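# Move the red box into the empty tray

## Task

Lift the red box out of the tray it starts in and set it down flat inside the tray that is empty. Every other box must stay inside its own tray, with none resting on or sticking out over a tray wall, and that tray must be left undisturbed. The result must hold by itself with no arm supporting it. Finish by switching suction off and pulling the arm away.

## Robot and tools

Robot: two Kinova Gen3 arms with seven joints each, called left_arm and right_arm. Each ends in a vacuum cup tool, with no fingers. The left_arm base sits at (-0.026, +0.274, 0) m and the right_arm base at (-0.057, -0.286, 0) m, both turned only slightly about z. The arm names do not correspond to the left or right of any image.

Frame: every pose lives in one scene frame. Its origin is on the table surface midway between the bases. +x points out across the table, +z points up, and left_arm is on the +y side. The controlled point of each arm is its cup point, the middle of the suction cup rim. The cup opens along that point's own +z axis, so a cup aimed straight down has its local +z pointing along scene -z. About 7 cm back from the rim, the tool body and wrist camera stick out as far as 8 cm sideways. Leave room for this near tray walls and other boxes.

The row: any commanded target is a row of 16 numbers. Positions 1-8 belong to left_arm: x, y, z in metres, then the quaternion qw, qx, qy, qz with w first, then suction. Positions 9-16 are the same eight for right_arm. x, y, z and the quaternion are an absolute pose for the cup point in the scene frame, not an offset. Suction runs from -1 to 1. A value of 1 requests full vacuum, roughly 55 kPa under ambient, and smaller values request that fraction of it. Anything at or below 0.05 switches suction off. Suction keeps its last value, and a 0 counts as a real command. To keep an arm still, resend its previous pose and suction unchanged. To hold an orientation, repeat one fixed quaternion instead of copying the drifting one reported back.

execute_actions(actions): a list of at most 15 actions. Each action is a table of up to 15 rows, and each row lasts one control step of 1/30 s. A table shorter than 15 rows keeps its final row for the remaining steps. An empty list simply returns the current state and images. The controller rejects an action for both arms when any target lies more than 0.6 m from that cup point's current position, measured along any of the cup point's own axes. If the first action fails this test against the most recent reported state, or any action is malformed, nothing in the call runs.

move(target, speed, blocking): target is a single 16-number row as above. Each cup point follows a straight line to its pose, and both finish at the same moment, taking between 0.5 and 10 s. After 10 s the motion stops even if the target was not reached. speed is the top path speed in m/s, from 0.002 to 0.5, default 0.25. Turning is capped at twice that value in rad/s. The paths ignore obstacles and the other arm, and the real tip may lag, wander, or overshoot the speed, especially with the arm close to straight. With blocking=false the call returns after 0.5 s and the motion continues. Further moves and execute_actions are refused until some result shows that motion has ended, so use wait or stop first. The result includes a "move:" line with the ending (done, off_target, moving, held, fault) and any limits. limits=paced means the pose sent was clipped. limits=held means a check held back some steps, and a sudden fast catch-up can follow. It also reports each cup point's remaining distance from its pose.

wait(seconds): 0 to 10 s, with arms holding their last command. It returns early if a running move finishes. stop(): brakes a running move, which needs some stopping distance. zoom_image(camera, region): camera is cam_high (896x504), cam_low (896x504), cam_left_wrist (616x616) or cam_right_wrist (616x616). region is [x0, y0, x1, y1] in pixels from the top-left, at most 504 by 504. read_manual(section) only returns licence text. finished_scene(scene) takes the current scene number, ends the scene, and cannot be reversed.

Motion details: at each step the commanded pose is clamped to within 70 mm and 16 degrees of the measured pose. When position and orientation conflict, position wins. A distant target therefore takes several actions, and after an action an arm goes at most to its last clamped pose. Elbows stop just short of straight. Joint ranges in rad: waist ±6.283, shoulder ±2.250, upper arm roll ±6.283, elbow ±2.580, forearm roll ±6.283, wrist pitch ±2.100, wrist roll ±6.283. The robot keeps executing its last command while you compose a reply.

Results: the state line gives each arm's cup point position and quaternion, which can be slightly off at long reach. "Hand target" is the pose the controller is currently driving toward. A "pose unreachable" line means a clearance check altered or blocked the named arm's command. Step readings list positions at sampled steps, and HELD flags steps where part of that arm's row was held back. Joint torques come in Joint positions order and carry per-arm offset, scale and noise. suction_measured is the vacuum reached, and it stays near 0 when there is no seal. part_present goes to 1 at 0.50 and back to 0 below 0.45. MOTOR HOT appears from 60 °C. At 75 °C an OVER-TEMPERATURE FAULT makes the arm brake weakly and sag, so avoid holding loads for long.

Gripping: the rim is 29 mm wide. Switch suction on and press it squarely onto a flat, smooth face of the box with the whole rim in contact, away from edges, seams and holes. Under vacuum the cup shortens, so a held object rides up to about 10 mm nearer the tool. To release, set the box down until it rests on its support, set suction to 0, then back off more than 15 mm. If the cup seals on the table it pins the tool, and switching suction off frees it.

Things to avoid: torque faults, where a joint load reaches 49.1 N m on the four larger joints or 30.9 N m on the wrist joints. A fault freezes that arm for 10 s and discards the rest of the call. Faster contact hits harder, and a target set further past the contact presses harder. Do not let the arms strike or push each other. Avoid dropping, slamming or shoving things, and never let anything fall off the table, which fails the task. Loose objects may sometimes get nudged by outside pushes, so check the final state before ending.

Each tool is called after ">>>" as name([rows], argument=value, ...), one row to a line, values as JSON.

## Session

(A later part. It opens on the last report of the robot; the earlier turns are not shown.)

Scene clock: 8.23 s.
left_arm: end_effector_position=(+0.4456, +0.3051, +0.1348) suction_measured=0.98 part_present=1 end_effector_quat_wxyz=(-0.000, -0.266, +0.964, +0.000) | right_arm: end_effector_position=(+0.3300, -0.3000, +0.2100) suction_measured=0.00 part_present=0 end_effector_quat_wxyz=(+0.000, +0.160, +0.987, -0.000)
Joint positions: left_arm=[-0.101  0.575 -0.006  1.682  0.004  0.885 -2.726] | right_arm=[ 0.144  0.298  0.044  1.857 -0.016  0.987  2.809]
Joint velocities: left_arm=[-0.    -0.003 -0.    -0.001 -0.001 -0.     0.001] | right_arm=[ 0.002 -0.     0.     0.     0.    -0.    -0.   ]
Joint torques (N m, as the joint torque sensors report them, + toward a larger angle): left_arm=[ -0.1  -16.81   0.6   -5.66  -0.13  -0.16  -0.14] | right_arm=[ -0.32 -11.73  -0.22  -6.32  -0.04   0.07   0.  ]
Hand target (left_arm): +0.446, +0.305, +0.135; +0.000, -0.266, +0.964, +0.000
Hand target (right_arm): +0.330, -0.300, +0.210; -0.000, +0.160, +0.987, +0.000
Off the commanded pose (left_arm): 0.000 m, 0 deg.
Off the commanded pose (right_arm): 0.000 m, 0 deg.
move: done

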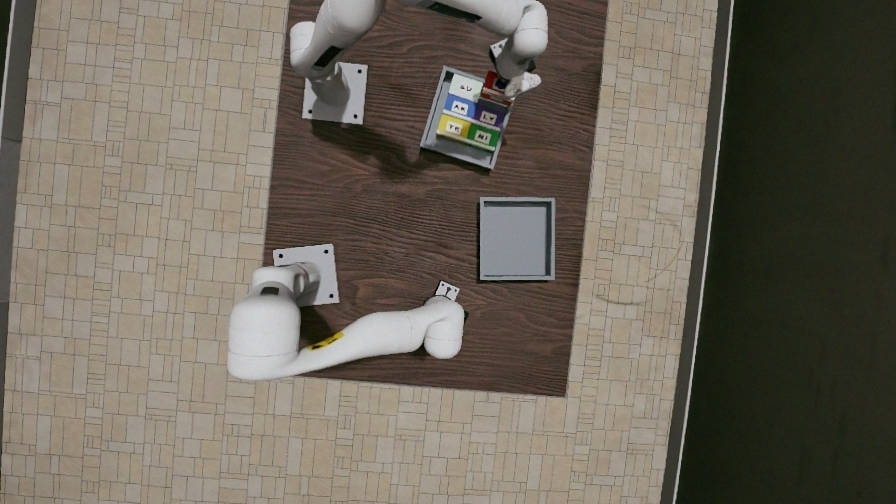

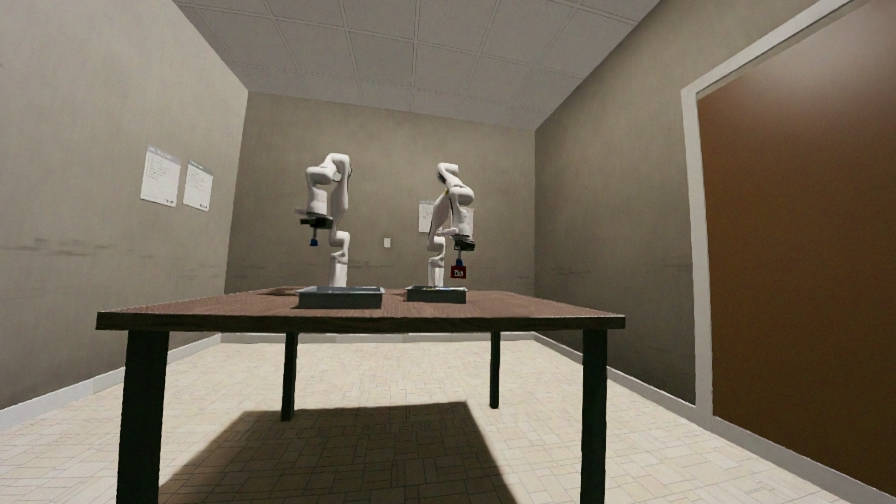

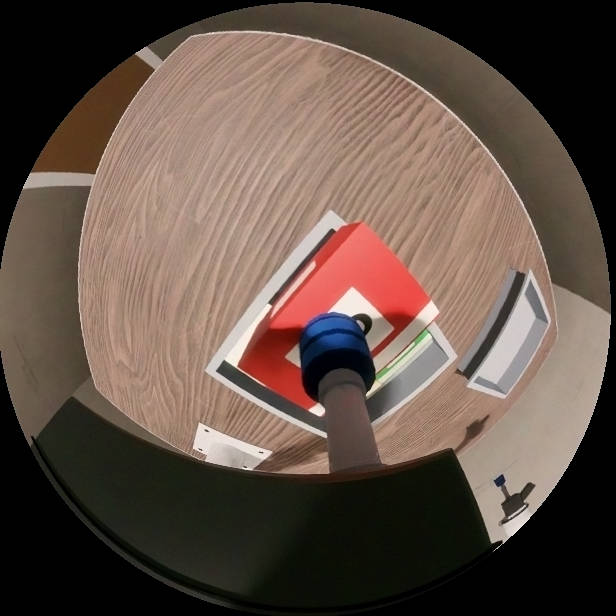

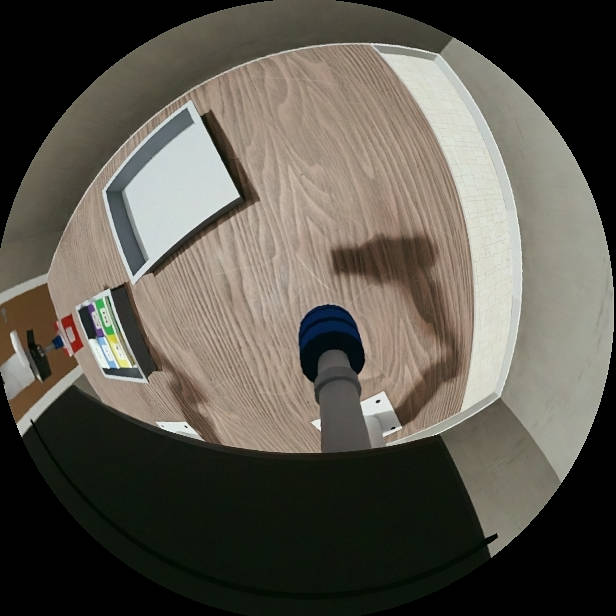

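>>> move(target=[0.545, -0.085, 0.13, 0.0, -0.266, 0.964, 0.0, 1, 0.33, -0.30, 0.21, 0.0, 0.160, 0.987, 0.0, 0], speed=0.22)

Scene clock: 10.77 s.
left_arm: end_effector_position=(+0.5469, -0.0837, +0.1305) suction_measured=0.98 part_present=1 end_effector_quat_wxyz=(+0.002, -0.267, +0.964, +0.001) | right_arm: end_effector_position=(+0.3300, -0.3000, +0.2100) suction_measured=0.00 part_present=0 end_effector_quat_wxyz=(+0.000, +0.160, +0.987, -0.000)
Joint positions: left_arm=[ 0.528  1.052  0.025  0.708 -0.026  1.381 -2.07 ] | right_arm=[ 0.144  0.298  0.044  1.857 -0.016  0.987  2.809]
Joint velocities: left_arm=[ 0.002  0.014  0.001 -0.006 -0.001  0.001  0.   ] | right_arm=[ 0.001 -0.    -0.001 -0.    -0.    -0.     0.   ]
Joint torques (N m, as the joint torque sensors report them, + toward a larger angle): left_arm=[ -0.03 -24.82   0.65  -7.58  -0.03  -0.11  -0.07] | right_arm=[ -0.4  -11.82  -0.05  -6.39  -0.1   -0.01  -0.1 ]
Hand target (left_arm): +0.547, -0.084, +0.130; +0.001, -0.267, +0.964, +0.001
Hand target (right_arm): +0.330, -0.300, +0.210; -0.000, +0.160, +0.987, +0.000
Off the commanded pose (left_arm): 0.002 m, 0 deg.
Off the commanded pose (right_arm): 0.000 m, 0 deg.
move: done

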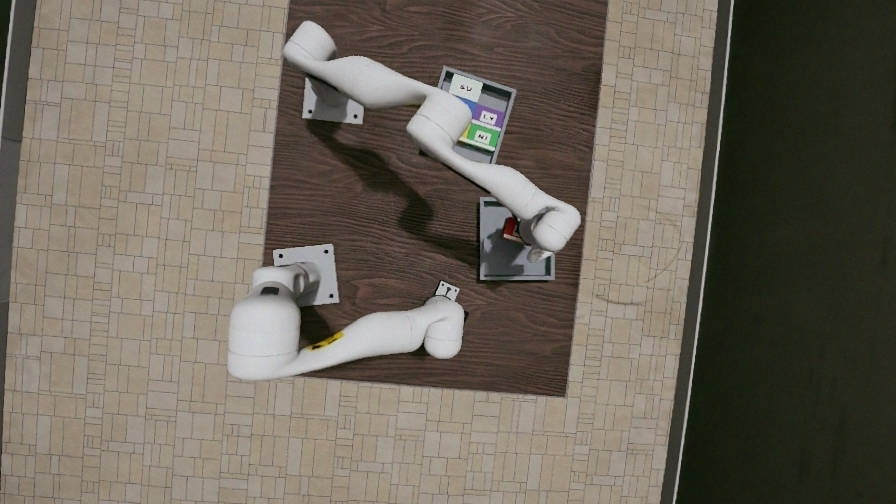

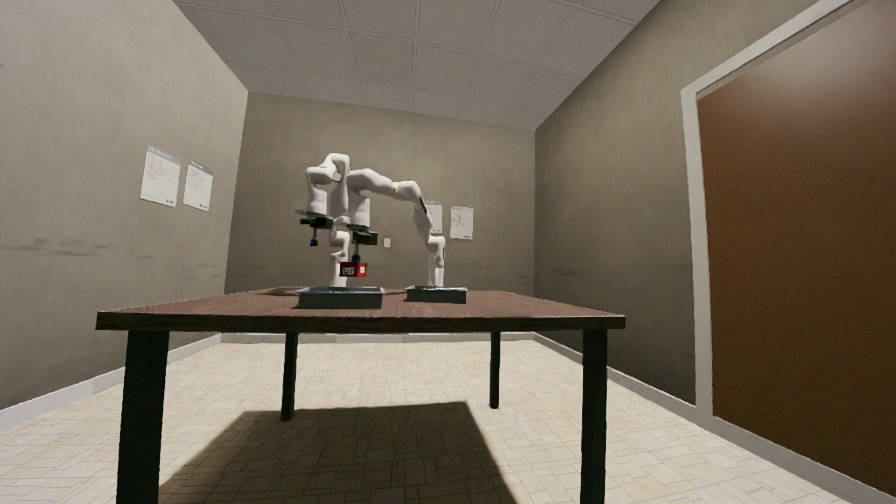

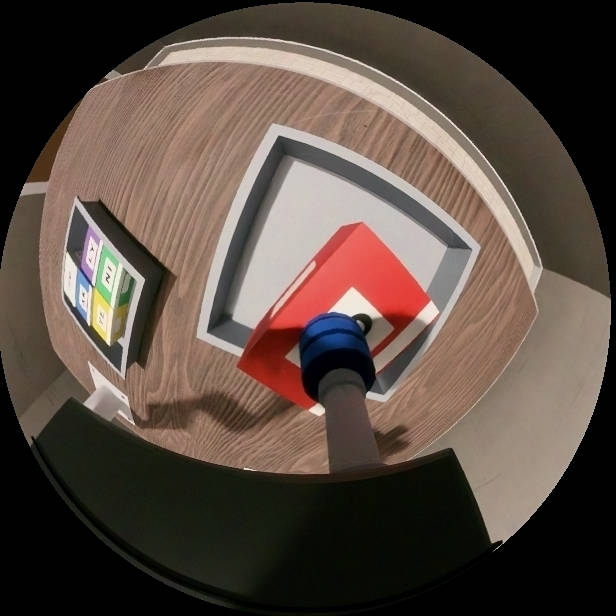

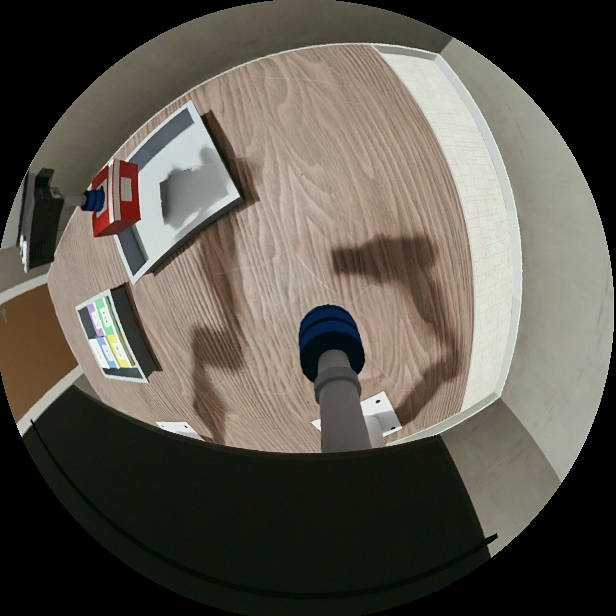

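>>> move(target=[0.545, -0.085, 0.060, 0.0, -0.266, 0.964, 0.0, 1, 0.33, -0.30, 0.21, 0.0, 0.160, 0.987, 0.0, 0], speed=0.1)

Scene clock: 12.20 s.
left_arm: end_effector_position=(+0.5449, -0.0850, +0.0601) suction_measured=1.00 part_present=1 end_effector_quat_wxyz=(-0.000, -0.266, +0.964, -0.000) | right_arm: end_effector_position=(+0.3300, -0.3000, +0.2100) suction_measured=0.00 part_present=0 end_effector_quat_wxyz=(+0.000, +0.160, +0.987, +0.000)
Joint positions: left_arm=[ 0.53   1.114  0.023  0.802 -0.022  1.225 -2.07 ] | right_arm=[ 0.144  0.298  0.044  1.857 -0.016  0.987  2.809]
Joint velocities: left_arm=[ 0.     0.001 -0.     0.    -0.    -0.    -0.001] | right_arm=[-0.    -0.     0.    -0.    -0.    -0.001 -0.   ]
Joint torques (N m, as the joint torque sensors report them, + toward a larger angle): left_arm=[ -0.16 -24.84   0.66  -7.24   0.23  -0.13  -0.06] | right_arm=[ -0.39 -11.6   -0.13  -6.36  -0.04   0.07  -0.21]
Hand target (left_arm): +0.545, -0.085, +0.060; -0.000, -0.266, +0.964, -0.000
Hand target (right_arm): +0.330, -0.300, +0.210; -0.000, +0.160, +0.987, +0.000
Off the commanded pose (left_arm): 0.000 m, 0 deg.
Off the commanded pose (right_arm): 0.000 m, 0 deg.
move: done

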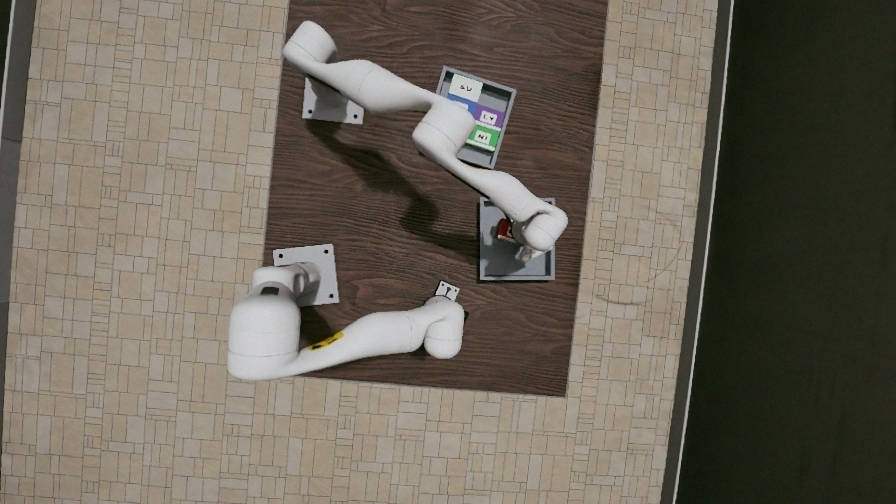

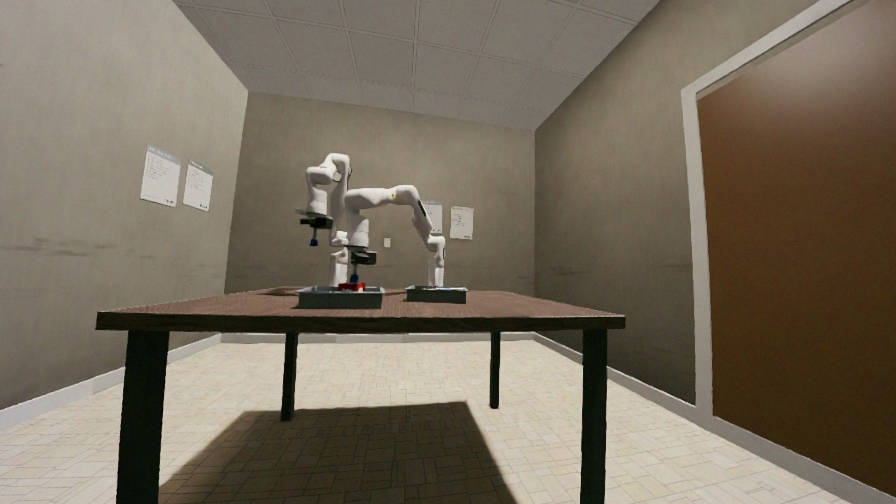

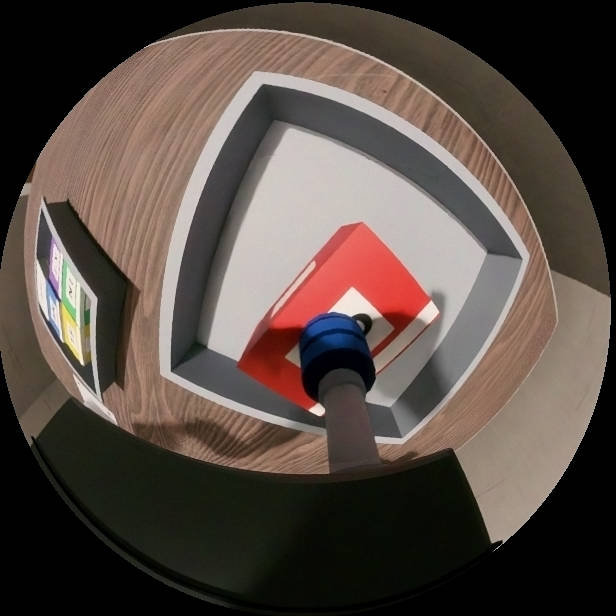

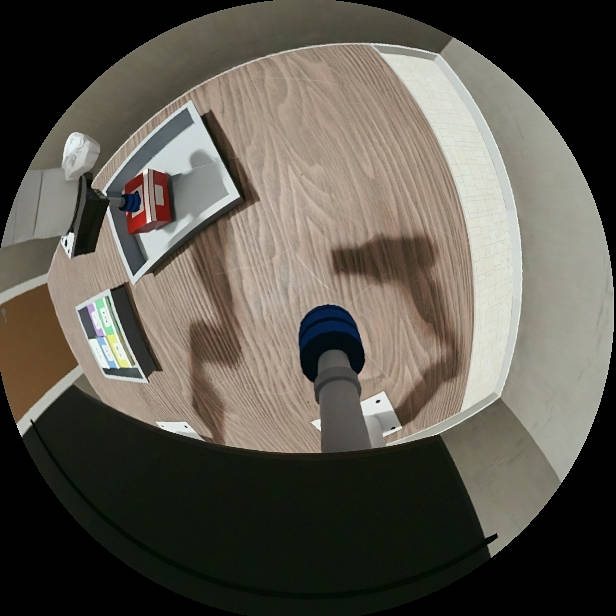

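The box is inside the tray and clear of the walls. I'll lower it slowly to the floor of the tray.

>>> move(target=[0.545, -0.085, 0.046, 0.0, -0.266, 0.964, 0.0, 1, 0.33, -0.30, 0.21, 0.0, 0.160, 0.987, 0.0, 0], speed=0.02)

Scene clock: 13.37 s.
left_arm: end_effector_position=(+0.5450, -0.0850, +0.0460) suction_measured=0.98 part_present=1 end_effector_quat_wxyz=(+0.000, -0.266, +0.964, -0.000) | right_arm: end_effector_position=(+0.3300, -0.3000, +0.2100) suction_measured=0.00 part_present=0 end_effector_quat_wxyz=(+0.000, +0.160, +0.987, +0.000)
Joint positions: left_arm=[ 0.53   1.131  0.022  0.812 -0.021  1.199 -2.07 ] | right_arm=[ 0.144  0.298  0.044  1.857 -0.016  0.987  2.809]
Joint velocities: left_arm=[-0.001  0.001 -0.    -0.     0.001  0.001  0.   ] | right_arm=[-0.    -0.001  0.    -0.001 -0.    -0.001 -0.001]
Joint torques (N m, as the joint torque sensors report them, + toward a larger angle): left_arm=[ -0.16 -25.54   0.7   -6.82  -0.18   0.04  -0.22] | right_arm=[ -0.4  -11.75  -0.09  -6.38   0.08  -0.03  -0.18]
Hand target (left_arm): +0.545, -0.085, +0.046; -0.000, -0.266, +0.964, -0.000
Hand target (right_arm): +0.330, -0.300, +0.210; -0.000, +0.160, +0.987, +0.000
Off the commanded pose (left_arm): 0.000 m, 0 deg.
Off the commanded pose (right_arm): 0.000 m, 0 deg.
move: done

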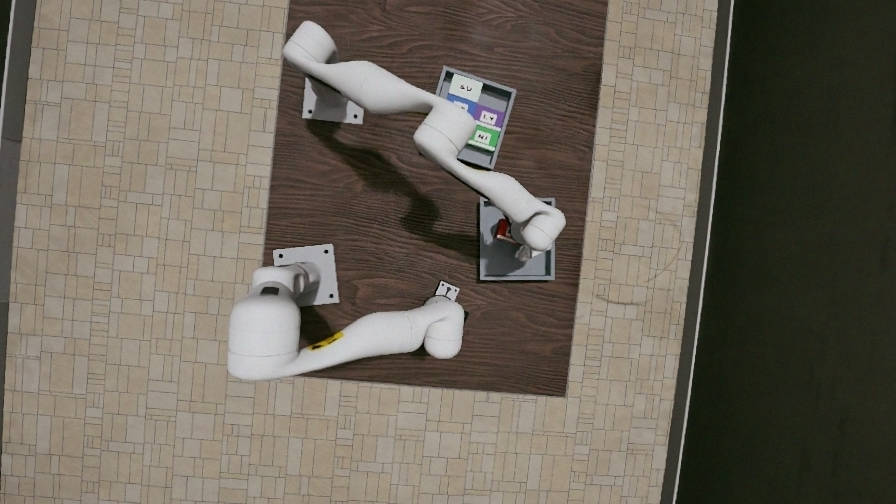

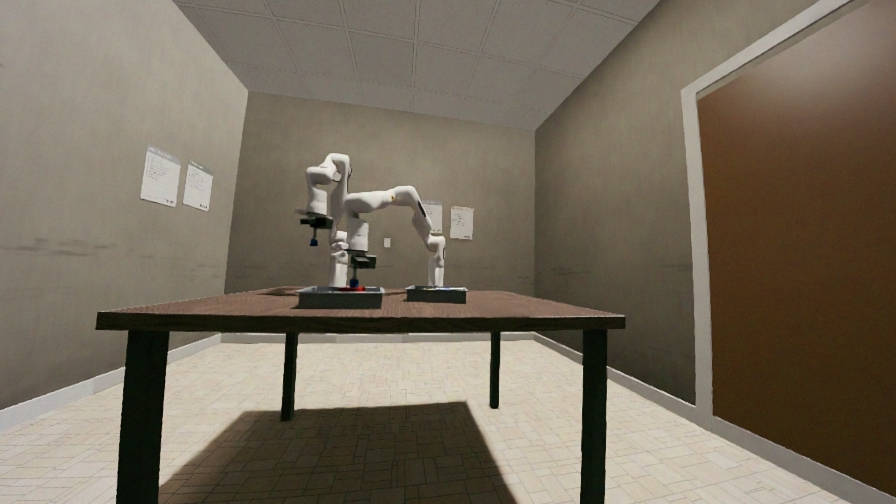

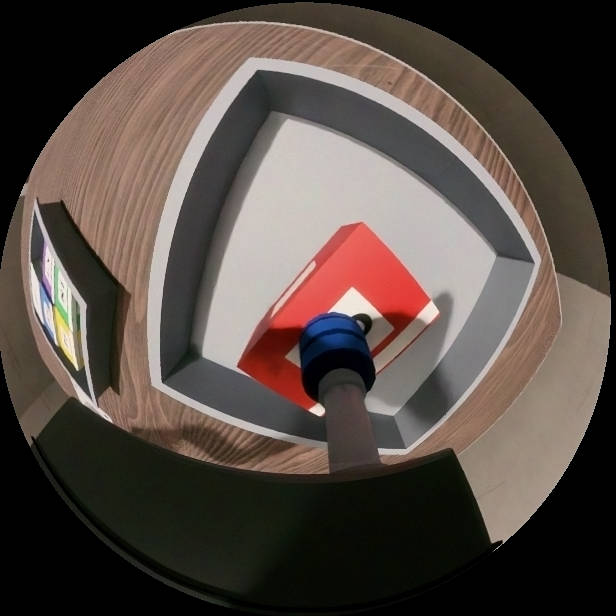

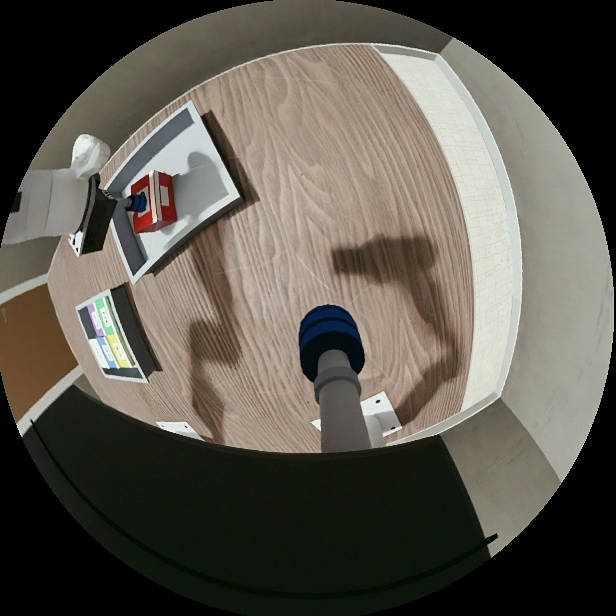

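It hasn't touched yet, so I'll go down a few more millimetres.

>>> move(target=[0.545, -0.085, 0.042, 0.0, -0.266, 0.964, 0.0, 1, 0.33, -0.30, 0.21, 0.0, 0.160, 0.987, 0.0, 0], speed=0.01)

Scene clock: 14.27 s.
left_arm: end_effector_position=(+0.5451, -0.0851, +0.0422) suction_measured=0.99 part_present=1 end_effector_quat_wxyz=(+0.000, -0.266, +0.964, -0.000) | right_arm: end_effector_position=(+0.3300, -0.3000, +0.2100) suction_measured=0.00 part_present=0 end_effector_quat_wxyz=(+0.000, +0.160, +0.987, +0.000)
Joint positions: left_arm=[ 0.53   1.136  0.022  0.814 -0.021  1.191 -2.07 ] | right_arm=[ 0.144  0.298  0.044  1.857 -0.016  0.987  2.809]
Joint velocities: left_arm=[-0.     0.    -0.    -0.    -0.001  0.    -0.   ] | right_arm=[ 0.     0.     0.     0.    -0.    -0.     0.001]
Joint torques (N m, as the joint torque sensors report them, + toward a larger angle): left_arm=[ -0.28 -25.01   0.79  -6.77   0.    -0.14  -0.27] | right_arm=[ -0.37 -11.62  -0.24  -6.23   0.01  -0.1   -0.21]
Hand target (left_arm): +0.545, -0.085, +0.042; -0.000, -0.266, +0.964, -0.000
Hand target (right_arm): +0.330, -0.300, +0.210; -0.000, +0.160, +0.987, +0.000
Off the commanded pose (left_arm): 0.000 m, 0 deg.
Off the commanded pose (right_arm): 0.000 m, 0 deg.
move: done

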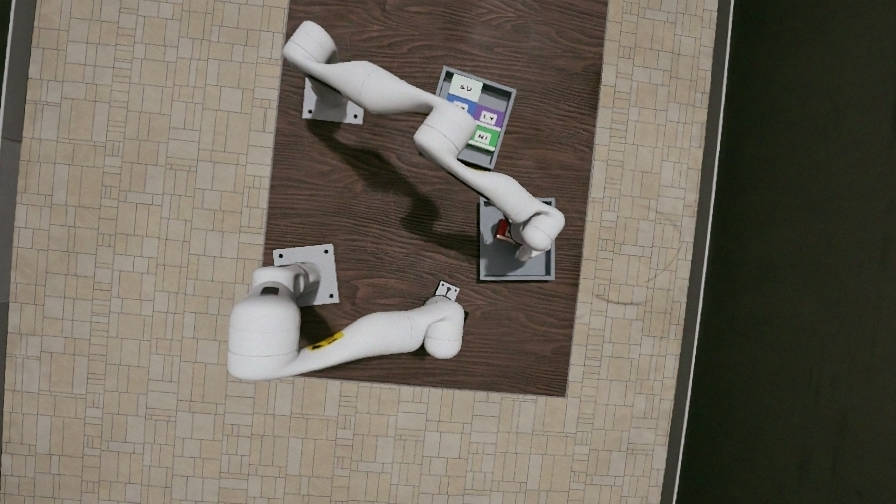

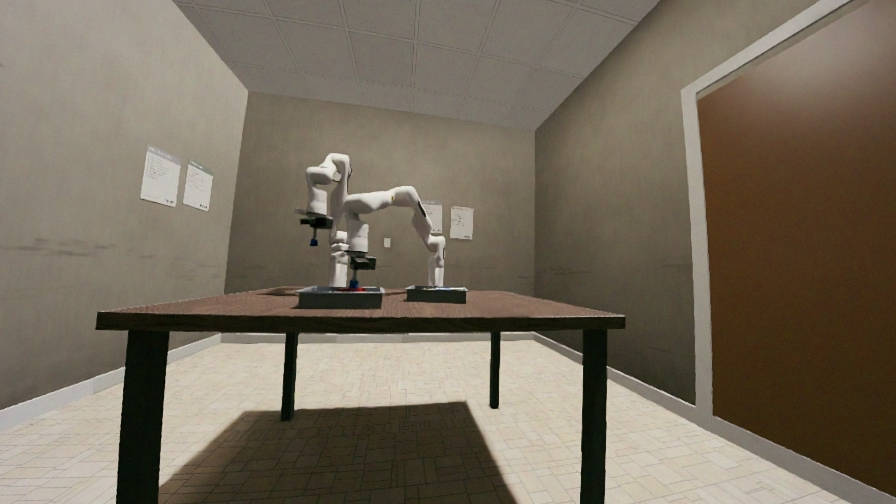

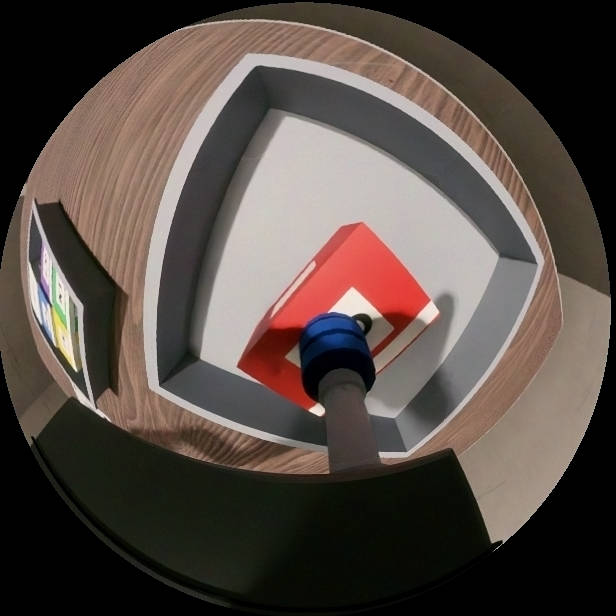

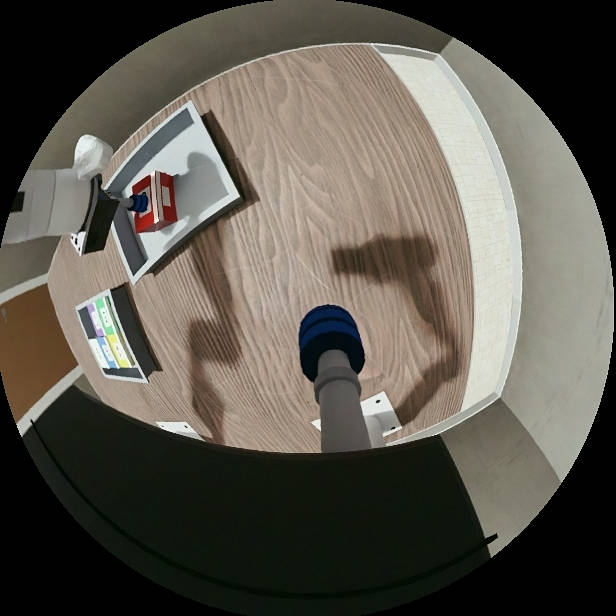

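>>> move(target=[0.545, -0.085, 0.0395, 0.0, -0.266, 0.964, 0.0, 1, 0.33, -0.30, 0.21, 0.0, 0.160, 0.987, 0.0, 0], speed=0.01)

Scene clock: 15.17 s.
left_arm: end_effector_position=(+0.5458, -0.0855, +0.0420) suction_measured=0.98 part_present=1 end_effector_quat_wxyz=(+0.001, -0.266, +0.964, -0.001) | right_arm: end_effector_position=(+0.3300, -0.3000, +0.2100) suction_measured=0.00 part_present=0 end_effector_quat_wxyz=(+0.000, +0.160, +0.987, +0.000)
Joint positions: left_arm=[ 0.53   1.135  0.022  0.815 -0.021  1.188 -2.07 ] | right_arm=[ 0.144  0.298  0.044  1.857 -0.016  0.987  2.809]
Joint velocities: left_arm=[ 0.001 -0.     0.     0.    -0.001 -0.001  0.001] | right_arm=[-0.001 -0.001 -0.    -0.001  0.     0.     0.001]
Joint torques (N m, as the joint torque sensors report them, + toward a larger angle): left_arm=[ -0.19 -22.62   0.58  -6.3    0.03  -0.53  -0.25] | right_arm=[ -0.6  -11.78  -0.33  -6.37  -0.06  -0.17  -0.21]
Hand target (left_arm): +0.545, -0.085, +0.040; -0.000, -0.266, +0.964, -0.000
Hand target (right_arm): +0.330, -0.300, +0.210; -0.000, +0.160, +0.987, +0.000
Off the commanded pose (left_arm): 0.003 m, 0 deg.
Off the commanded pose (right_arm): 0.000 m, 0 deg.
move: done

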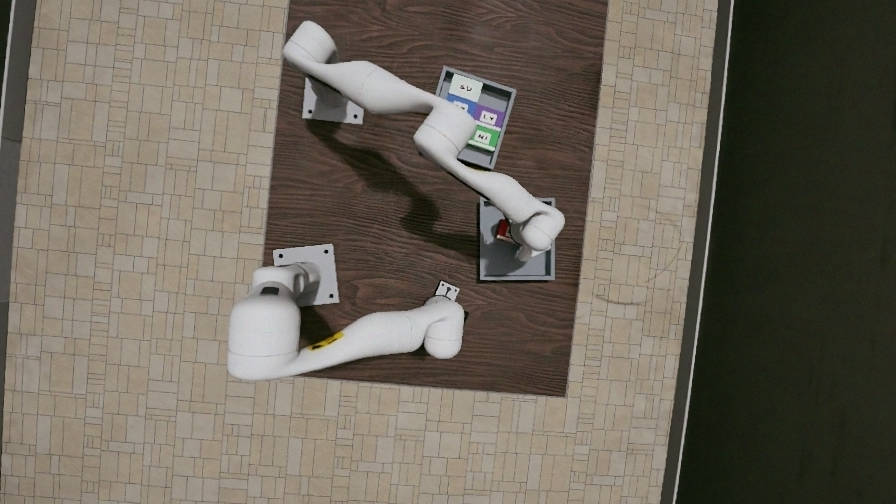

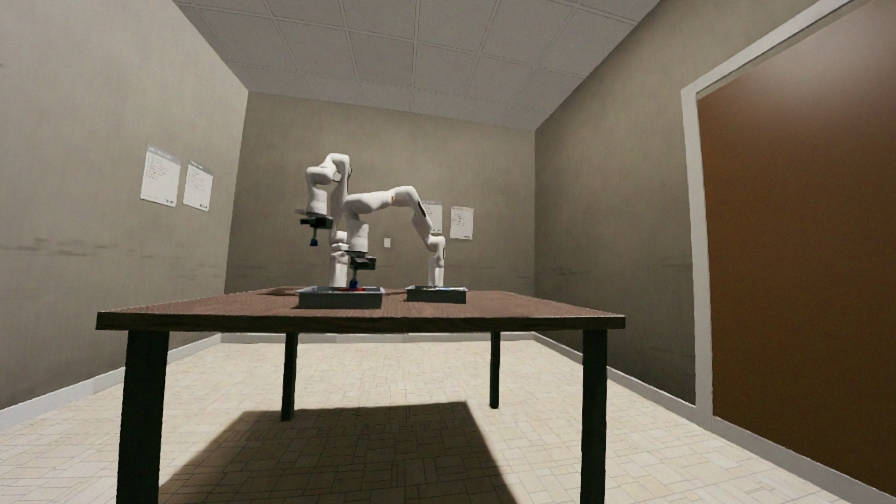

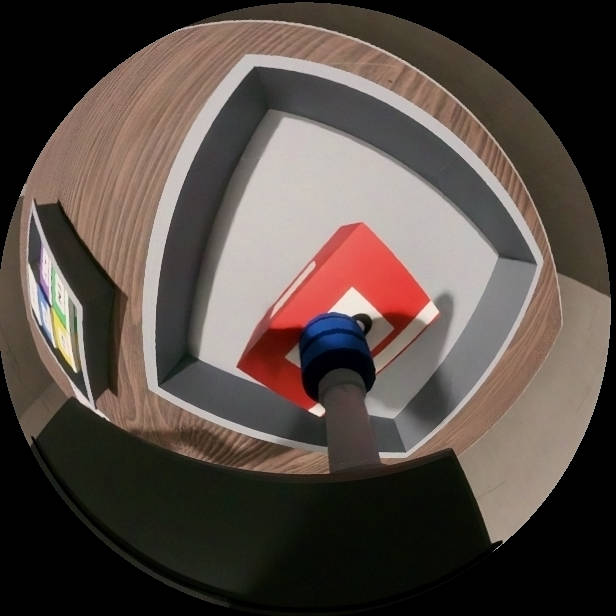

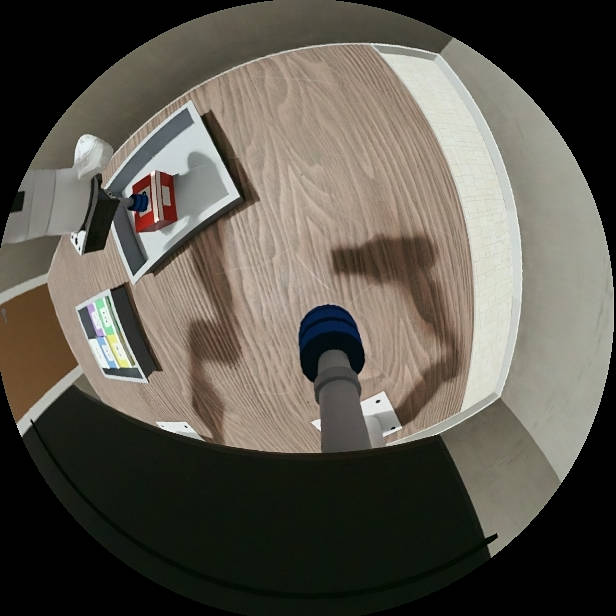

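The box is resting at z≈0.042, so I'll release suction.

>>> execute_actions([
  [[0.545, -0.085, 0.0415, 0.0, -0.266, 0.964, 0.0, 0, 0.33, -0.30, 0.21, 0.0, 0.160, 0.987, 0.0, 0]],
])

Scene clock: 15.83 s.
left_arm: end_effector_position=(+0.5462, -0.0858, +0.0450) suction_measured=0.00 part_present=0 end_effector_quat_wxyz=(+0.002, -0.266, +0.964, -0.002) | right_arm: end_effector_position=(+0.3300, -0.3000, +0.2100) suction_measured=0.00 part_present=0 end_effector_quat_wxyz=(+0.000, +0.160, +0.987, +0.000)
Joint positions: left_arm=[ 0.53   1.132  0.022  0.813 -0.021  1.191 -2.07 ] | right_arm=[ 0.144  0.298  0.044  1.857 -0.016  0.987  2.809]
Joint velocities: left_arm=[ 0.001 -0.    -0.001  0.    -0.     0.    -0.001] | right_arm=[ 0.001  0.    -0.    -0.     0.    -0.    -0.001]
Joint torques (N m, as the joint torque sensors report them, + toward a larger angle): left_arm=[ -0.32 -20.68   0.65  -5.33   0.06  -0.54  -0.33] | right_arm=[ -0.42 -11.78  -0.13  -6.39   0.01  -0.11  -0.26]
Hand target (left_arm): +0.545, -0.085, +0.042; -0.000, -0.266, +0.964, -0.000
Hand target (right_arm): +0.330, -0.300, +0.210; -0.000, +0.160, +0.987, +0.000
Off the commanded pose (left_arm): 0.004 m, 0 deg.
Off the commanded pose (right_arm): 0.000 m, 0 deg.
Step readings (end_effector_position):
0: left_arm (+0.5458, -0.0855, +0.0420) | right_arm (+0.3300, -0.3000, +0.2100)
1: left_arm (+0.5459, -0.0856, +0.0426) | right_arm (+0.3300, -0.3000, +0.2100)
2: left_arm (+0.5461, -0.0857, +0.0440) | right_arm (+0.3300, -0.3000, +0.2100)
4: left_arm (+0.5462, -0.0858, +0.0449) | right_arm (+0.3300, -0.3000, +0.2100)
8: left_arm (+0.5462, -0.0858, +0.0449) | right_arm (+0.3300, -0.3000, +0.2100)
15: end_effector_position above

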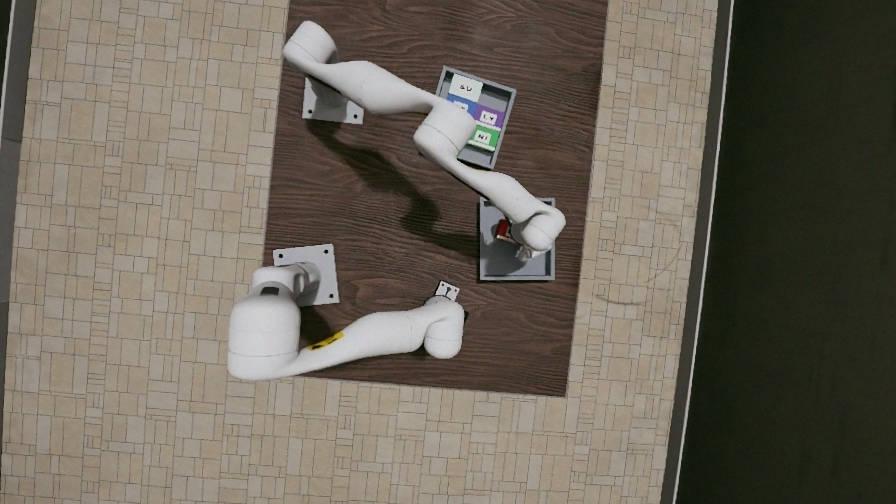

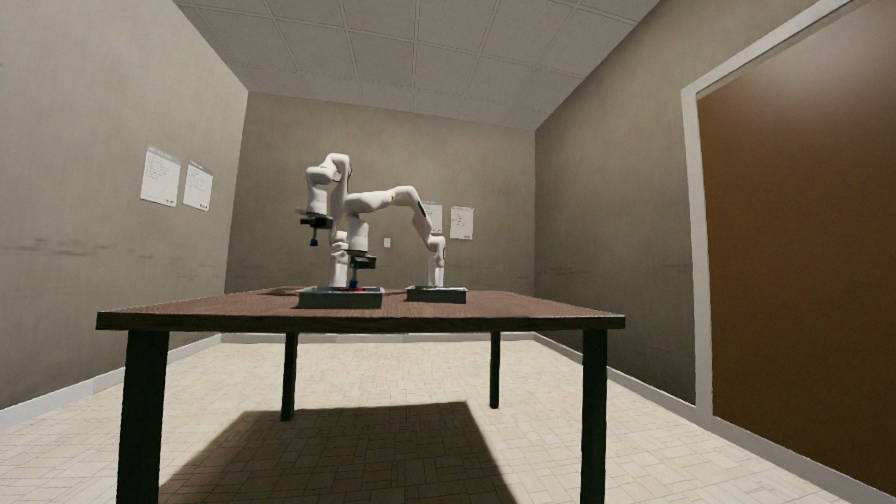

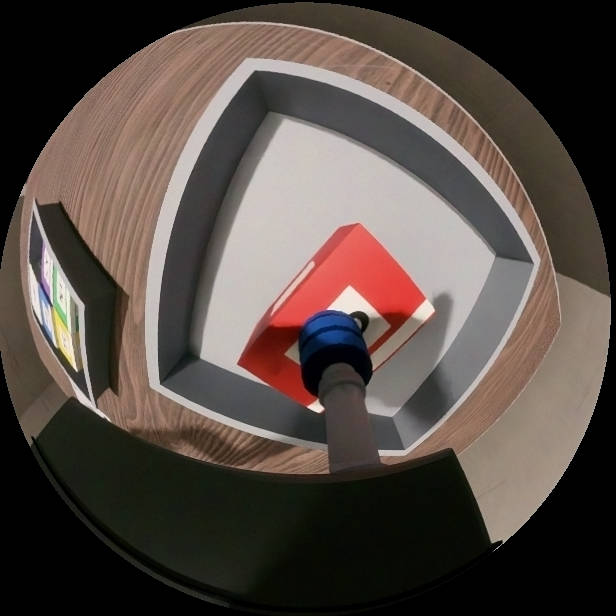

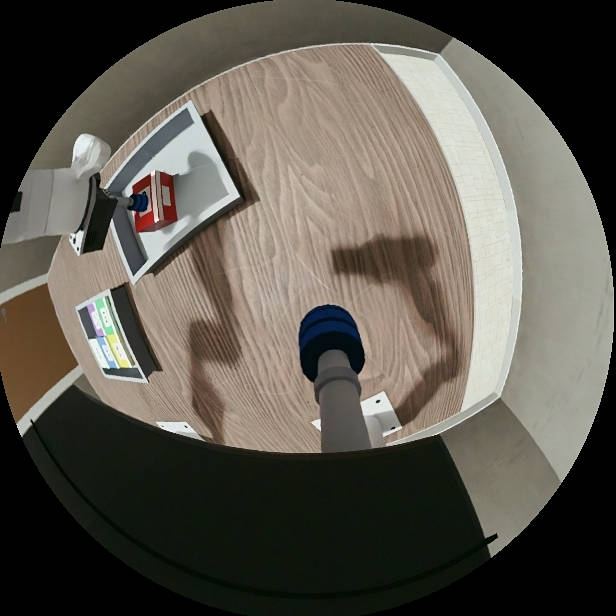

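>>> move(target=[0.53, -0.075, 0.19, 0.0, -0.266, 0.964, 0.0, 0, 0.33, -0.30, 0.21, 0.0, 0.160, 0.987, 0.0, 0], speed=0.2)

Scene clock: 17.10 s.
left_arm: end_effector_position=(+0.5303, -0.0751, +0.1899) suction_measured=0.00 part_present=0 end_effector_quat_wxyz=(+0.000, -0.266, +0.964, +0.000) | right_arm: end_effector_position=(+0.3300, -0.3000, +0.2100) suction_measured=0.00 part_present=0 end_effector_quat_wxyz=(+0.000, +0.160, +0.987, +0.000)
Joint positions: left_arm=[ 0.527  0.955  0.029  0.725 -0.024  1.462 -2.07 ] | right_arm=[ 0.144  0.298  0.044  1.857 -0.016  0.987  2.809]
Joint velocities: left_arm=[-0.001 -0.001  0.    -0.    -0.001 -0.     0.001] | right_arm=[ 0.001  0.001 -0.001  0.    -0.    -0.001  0.   ]
Joint torques (N m, as the joint torque sensors report them, + toward a larger angle): left_arm=[ -0.66 -22.53   0.95  -7.15   0.02   0.02  -0.13] | right_arm=[ -0.53 -11.88  -0.11  -6.29  -0.08   0.    -0.1 ]
Hand target (left_arm): +0.530, -0.075, +0.190; +0.000, -0.266, +0.964, +0.000
Hand target (right_arm): +0.330, -0.300, +0.210; -0.000, +0.160, +0.987, +0.000
Off the commanded pose (left_arm): 0.000 m, 0 deg.
Off the commanded pose (right_arm): 0.000 m, 0 deg.
move: done

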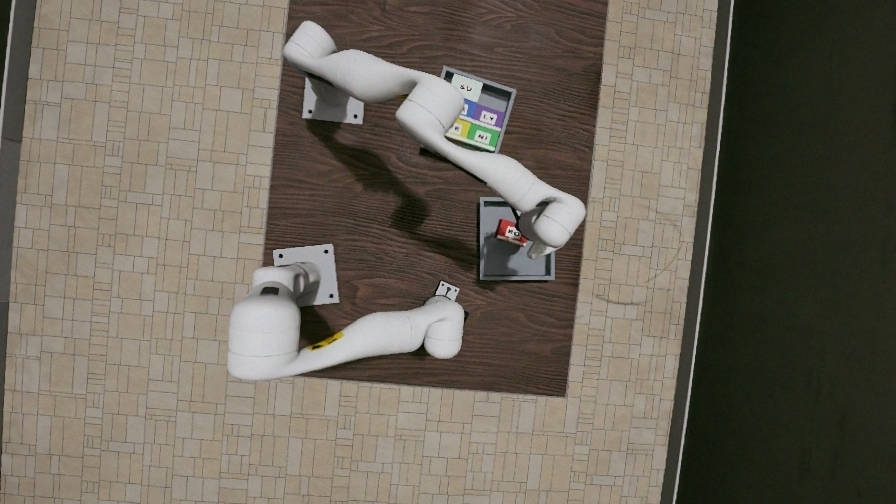

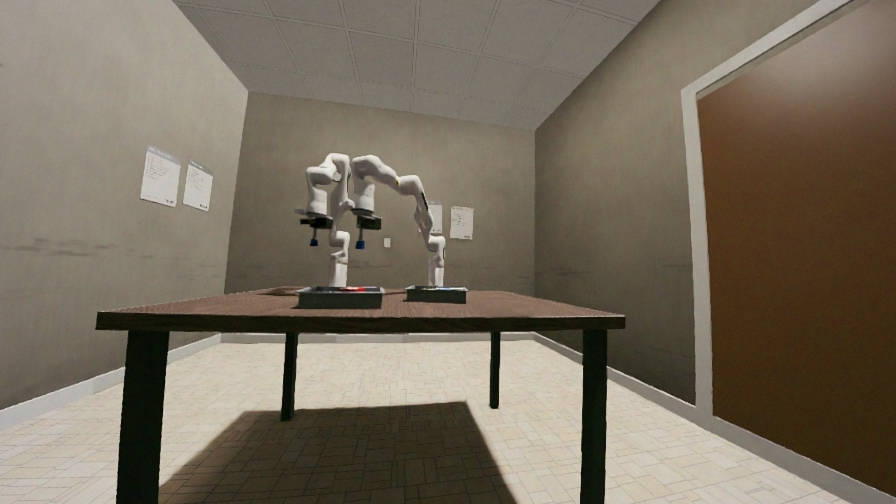

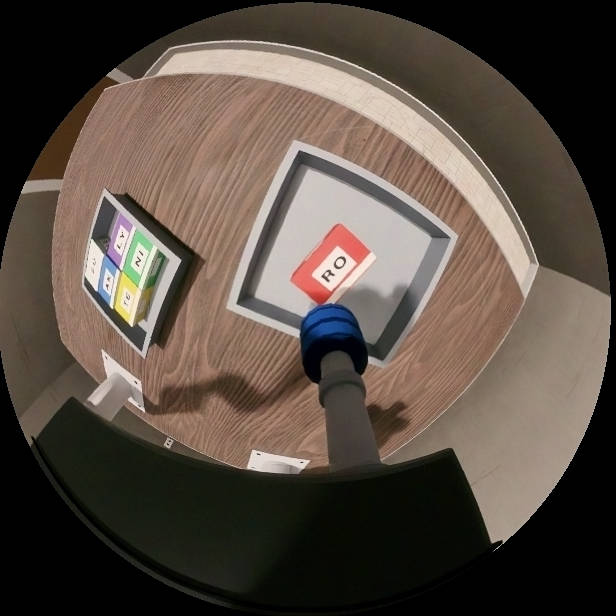

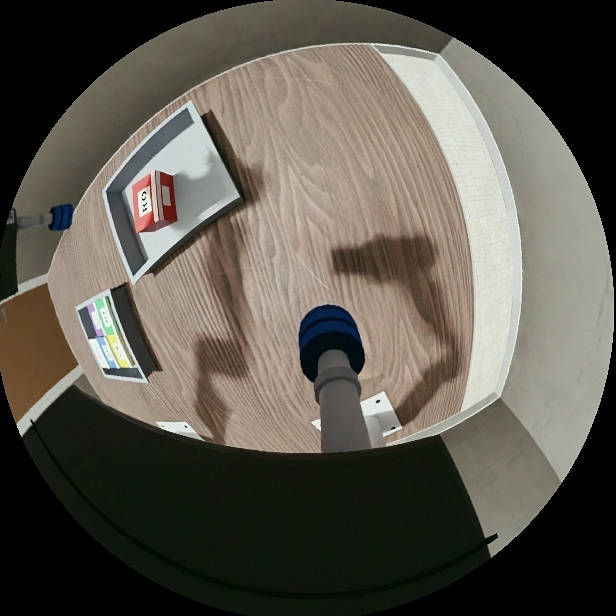

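>>> zoom_image(camera="cam_high", region=[400, 50, 550, 190])

>>> zoom_image(camera="cam_left_wrist", region=[60, 170, 240, 370])

Region (400, 50, 550, 190) of cam_high's 896x504 image, scaled by 3.360, with more detail than that image has; it fills the top 470 rows of this view, and the rest is white.

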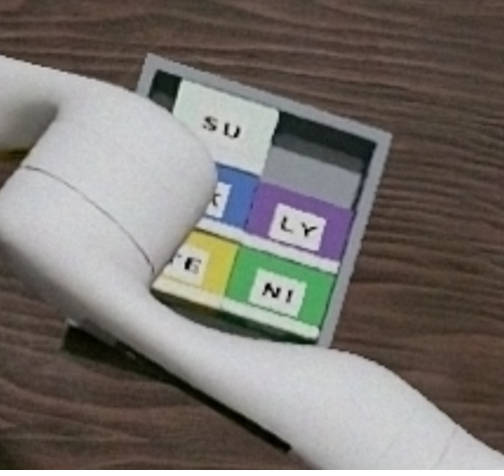

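Region (60, 170, 240, 370) of cam_left_wrist's 616x616 image, scaled by 2.520, with more detail than that image has; it fills the left 454 columns of this view, and the rest is white.

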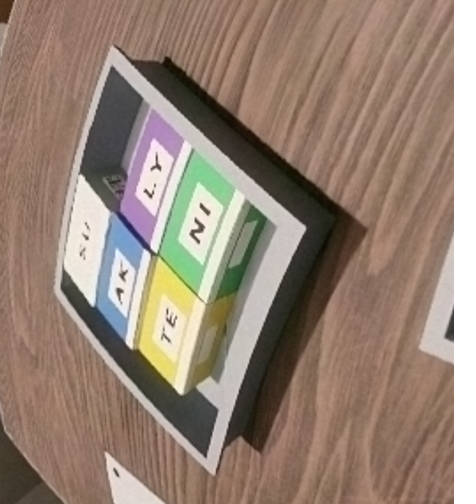

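The red box is level in the empty tray. The other five boxes and their tray are where they started, and both arms are clear, so I'm ending scene 2.

>>> finished_scene(scene=2)

The scene is finished: the task was done.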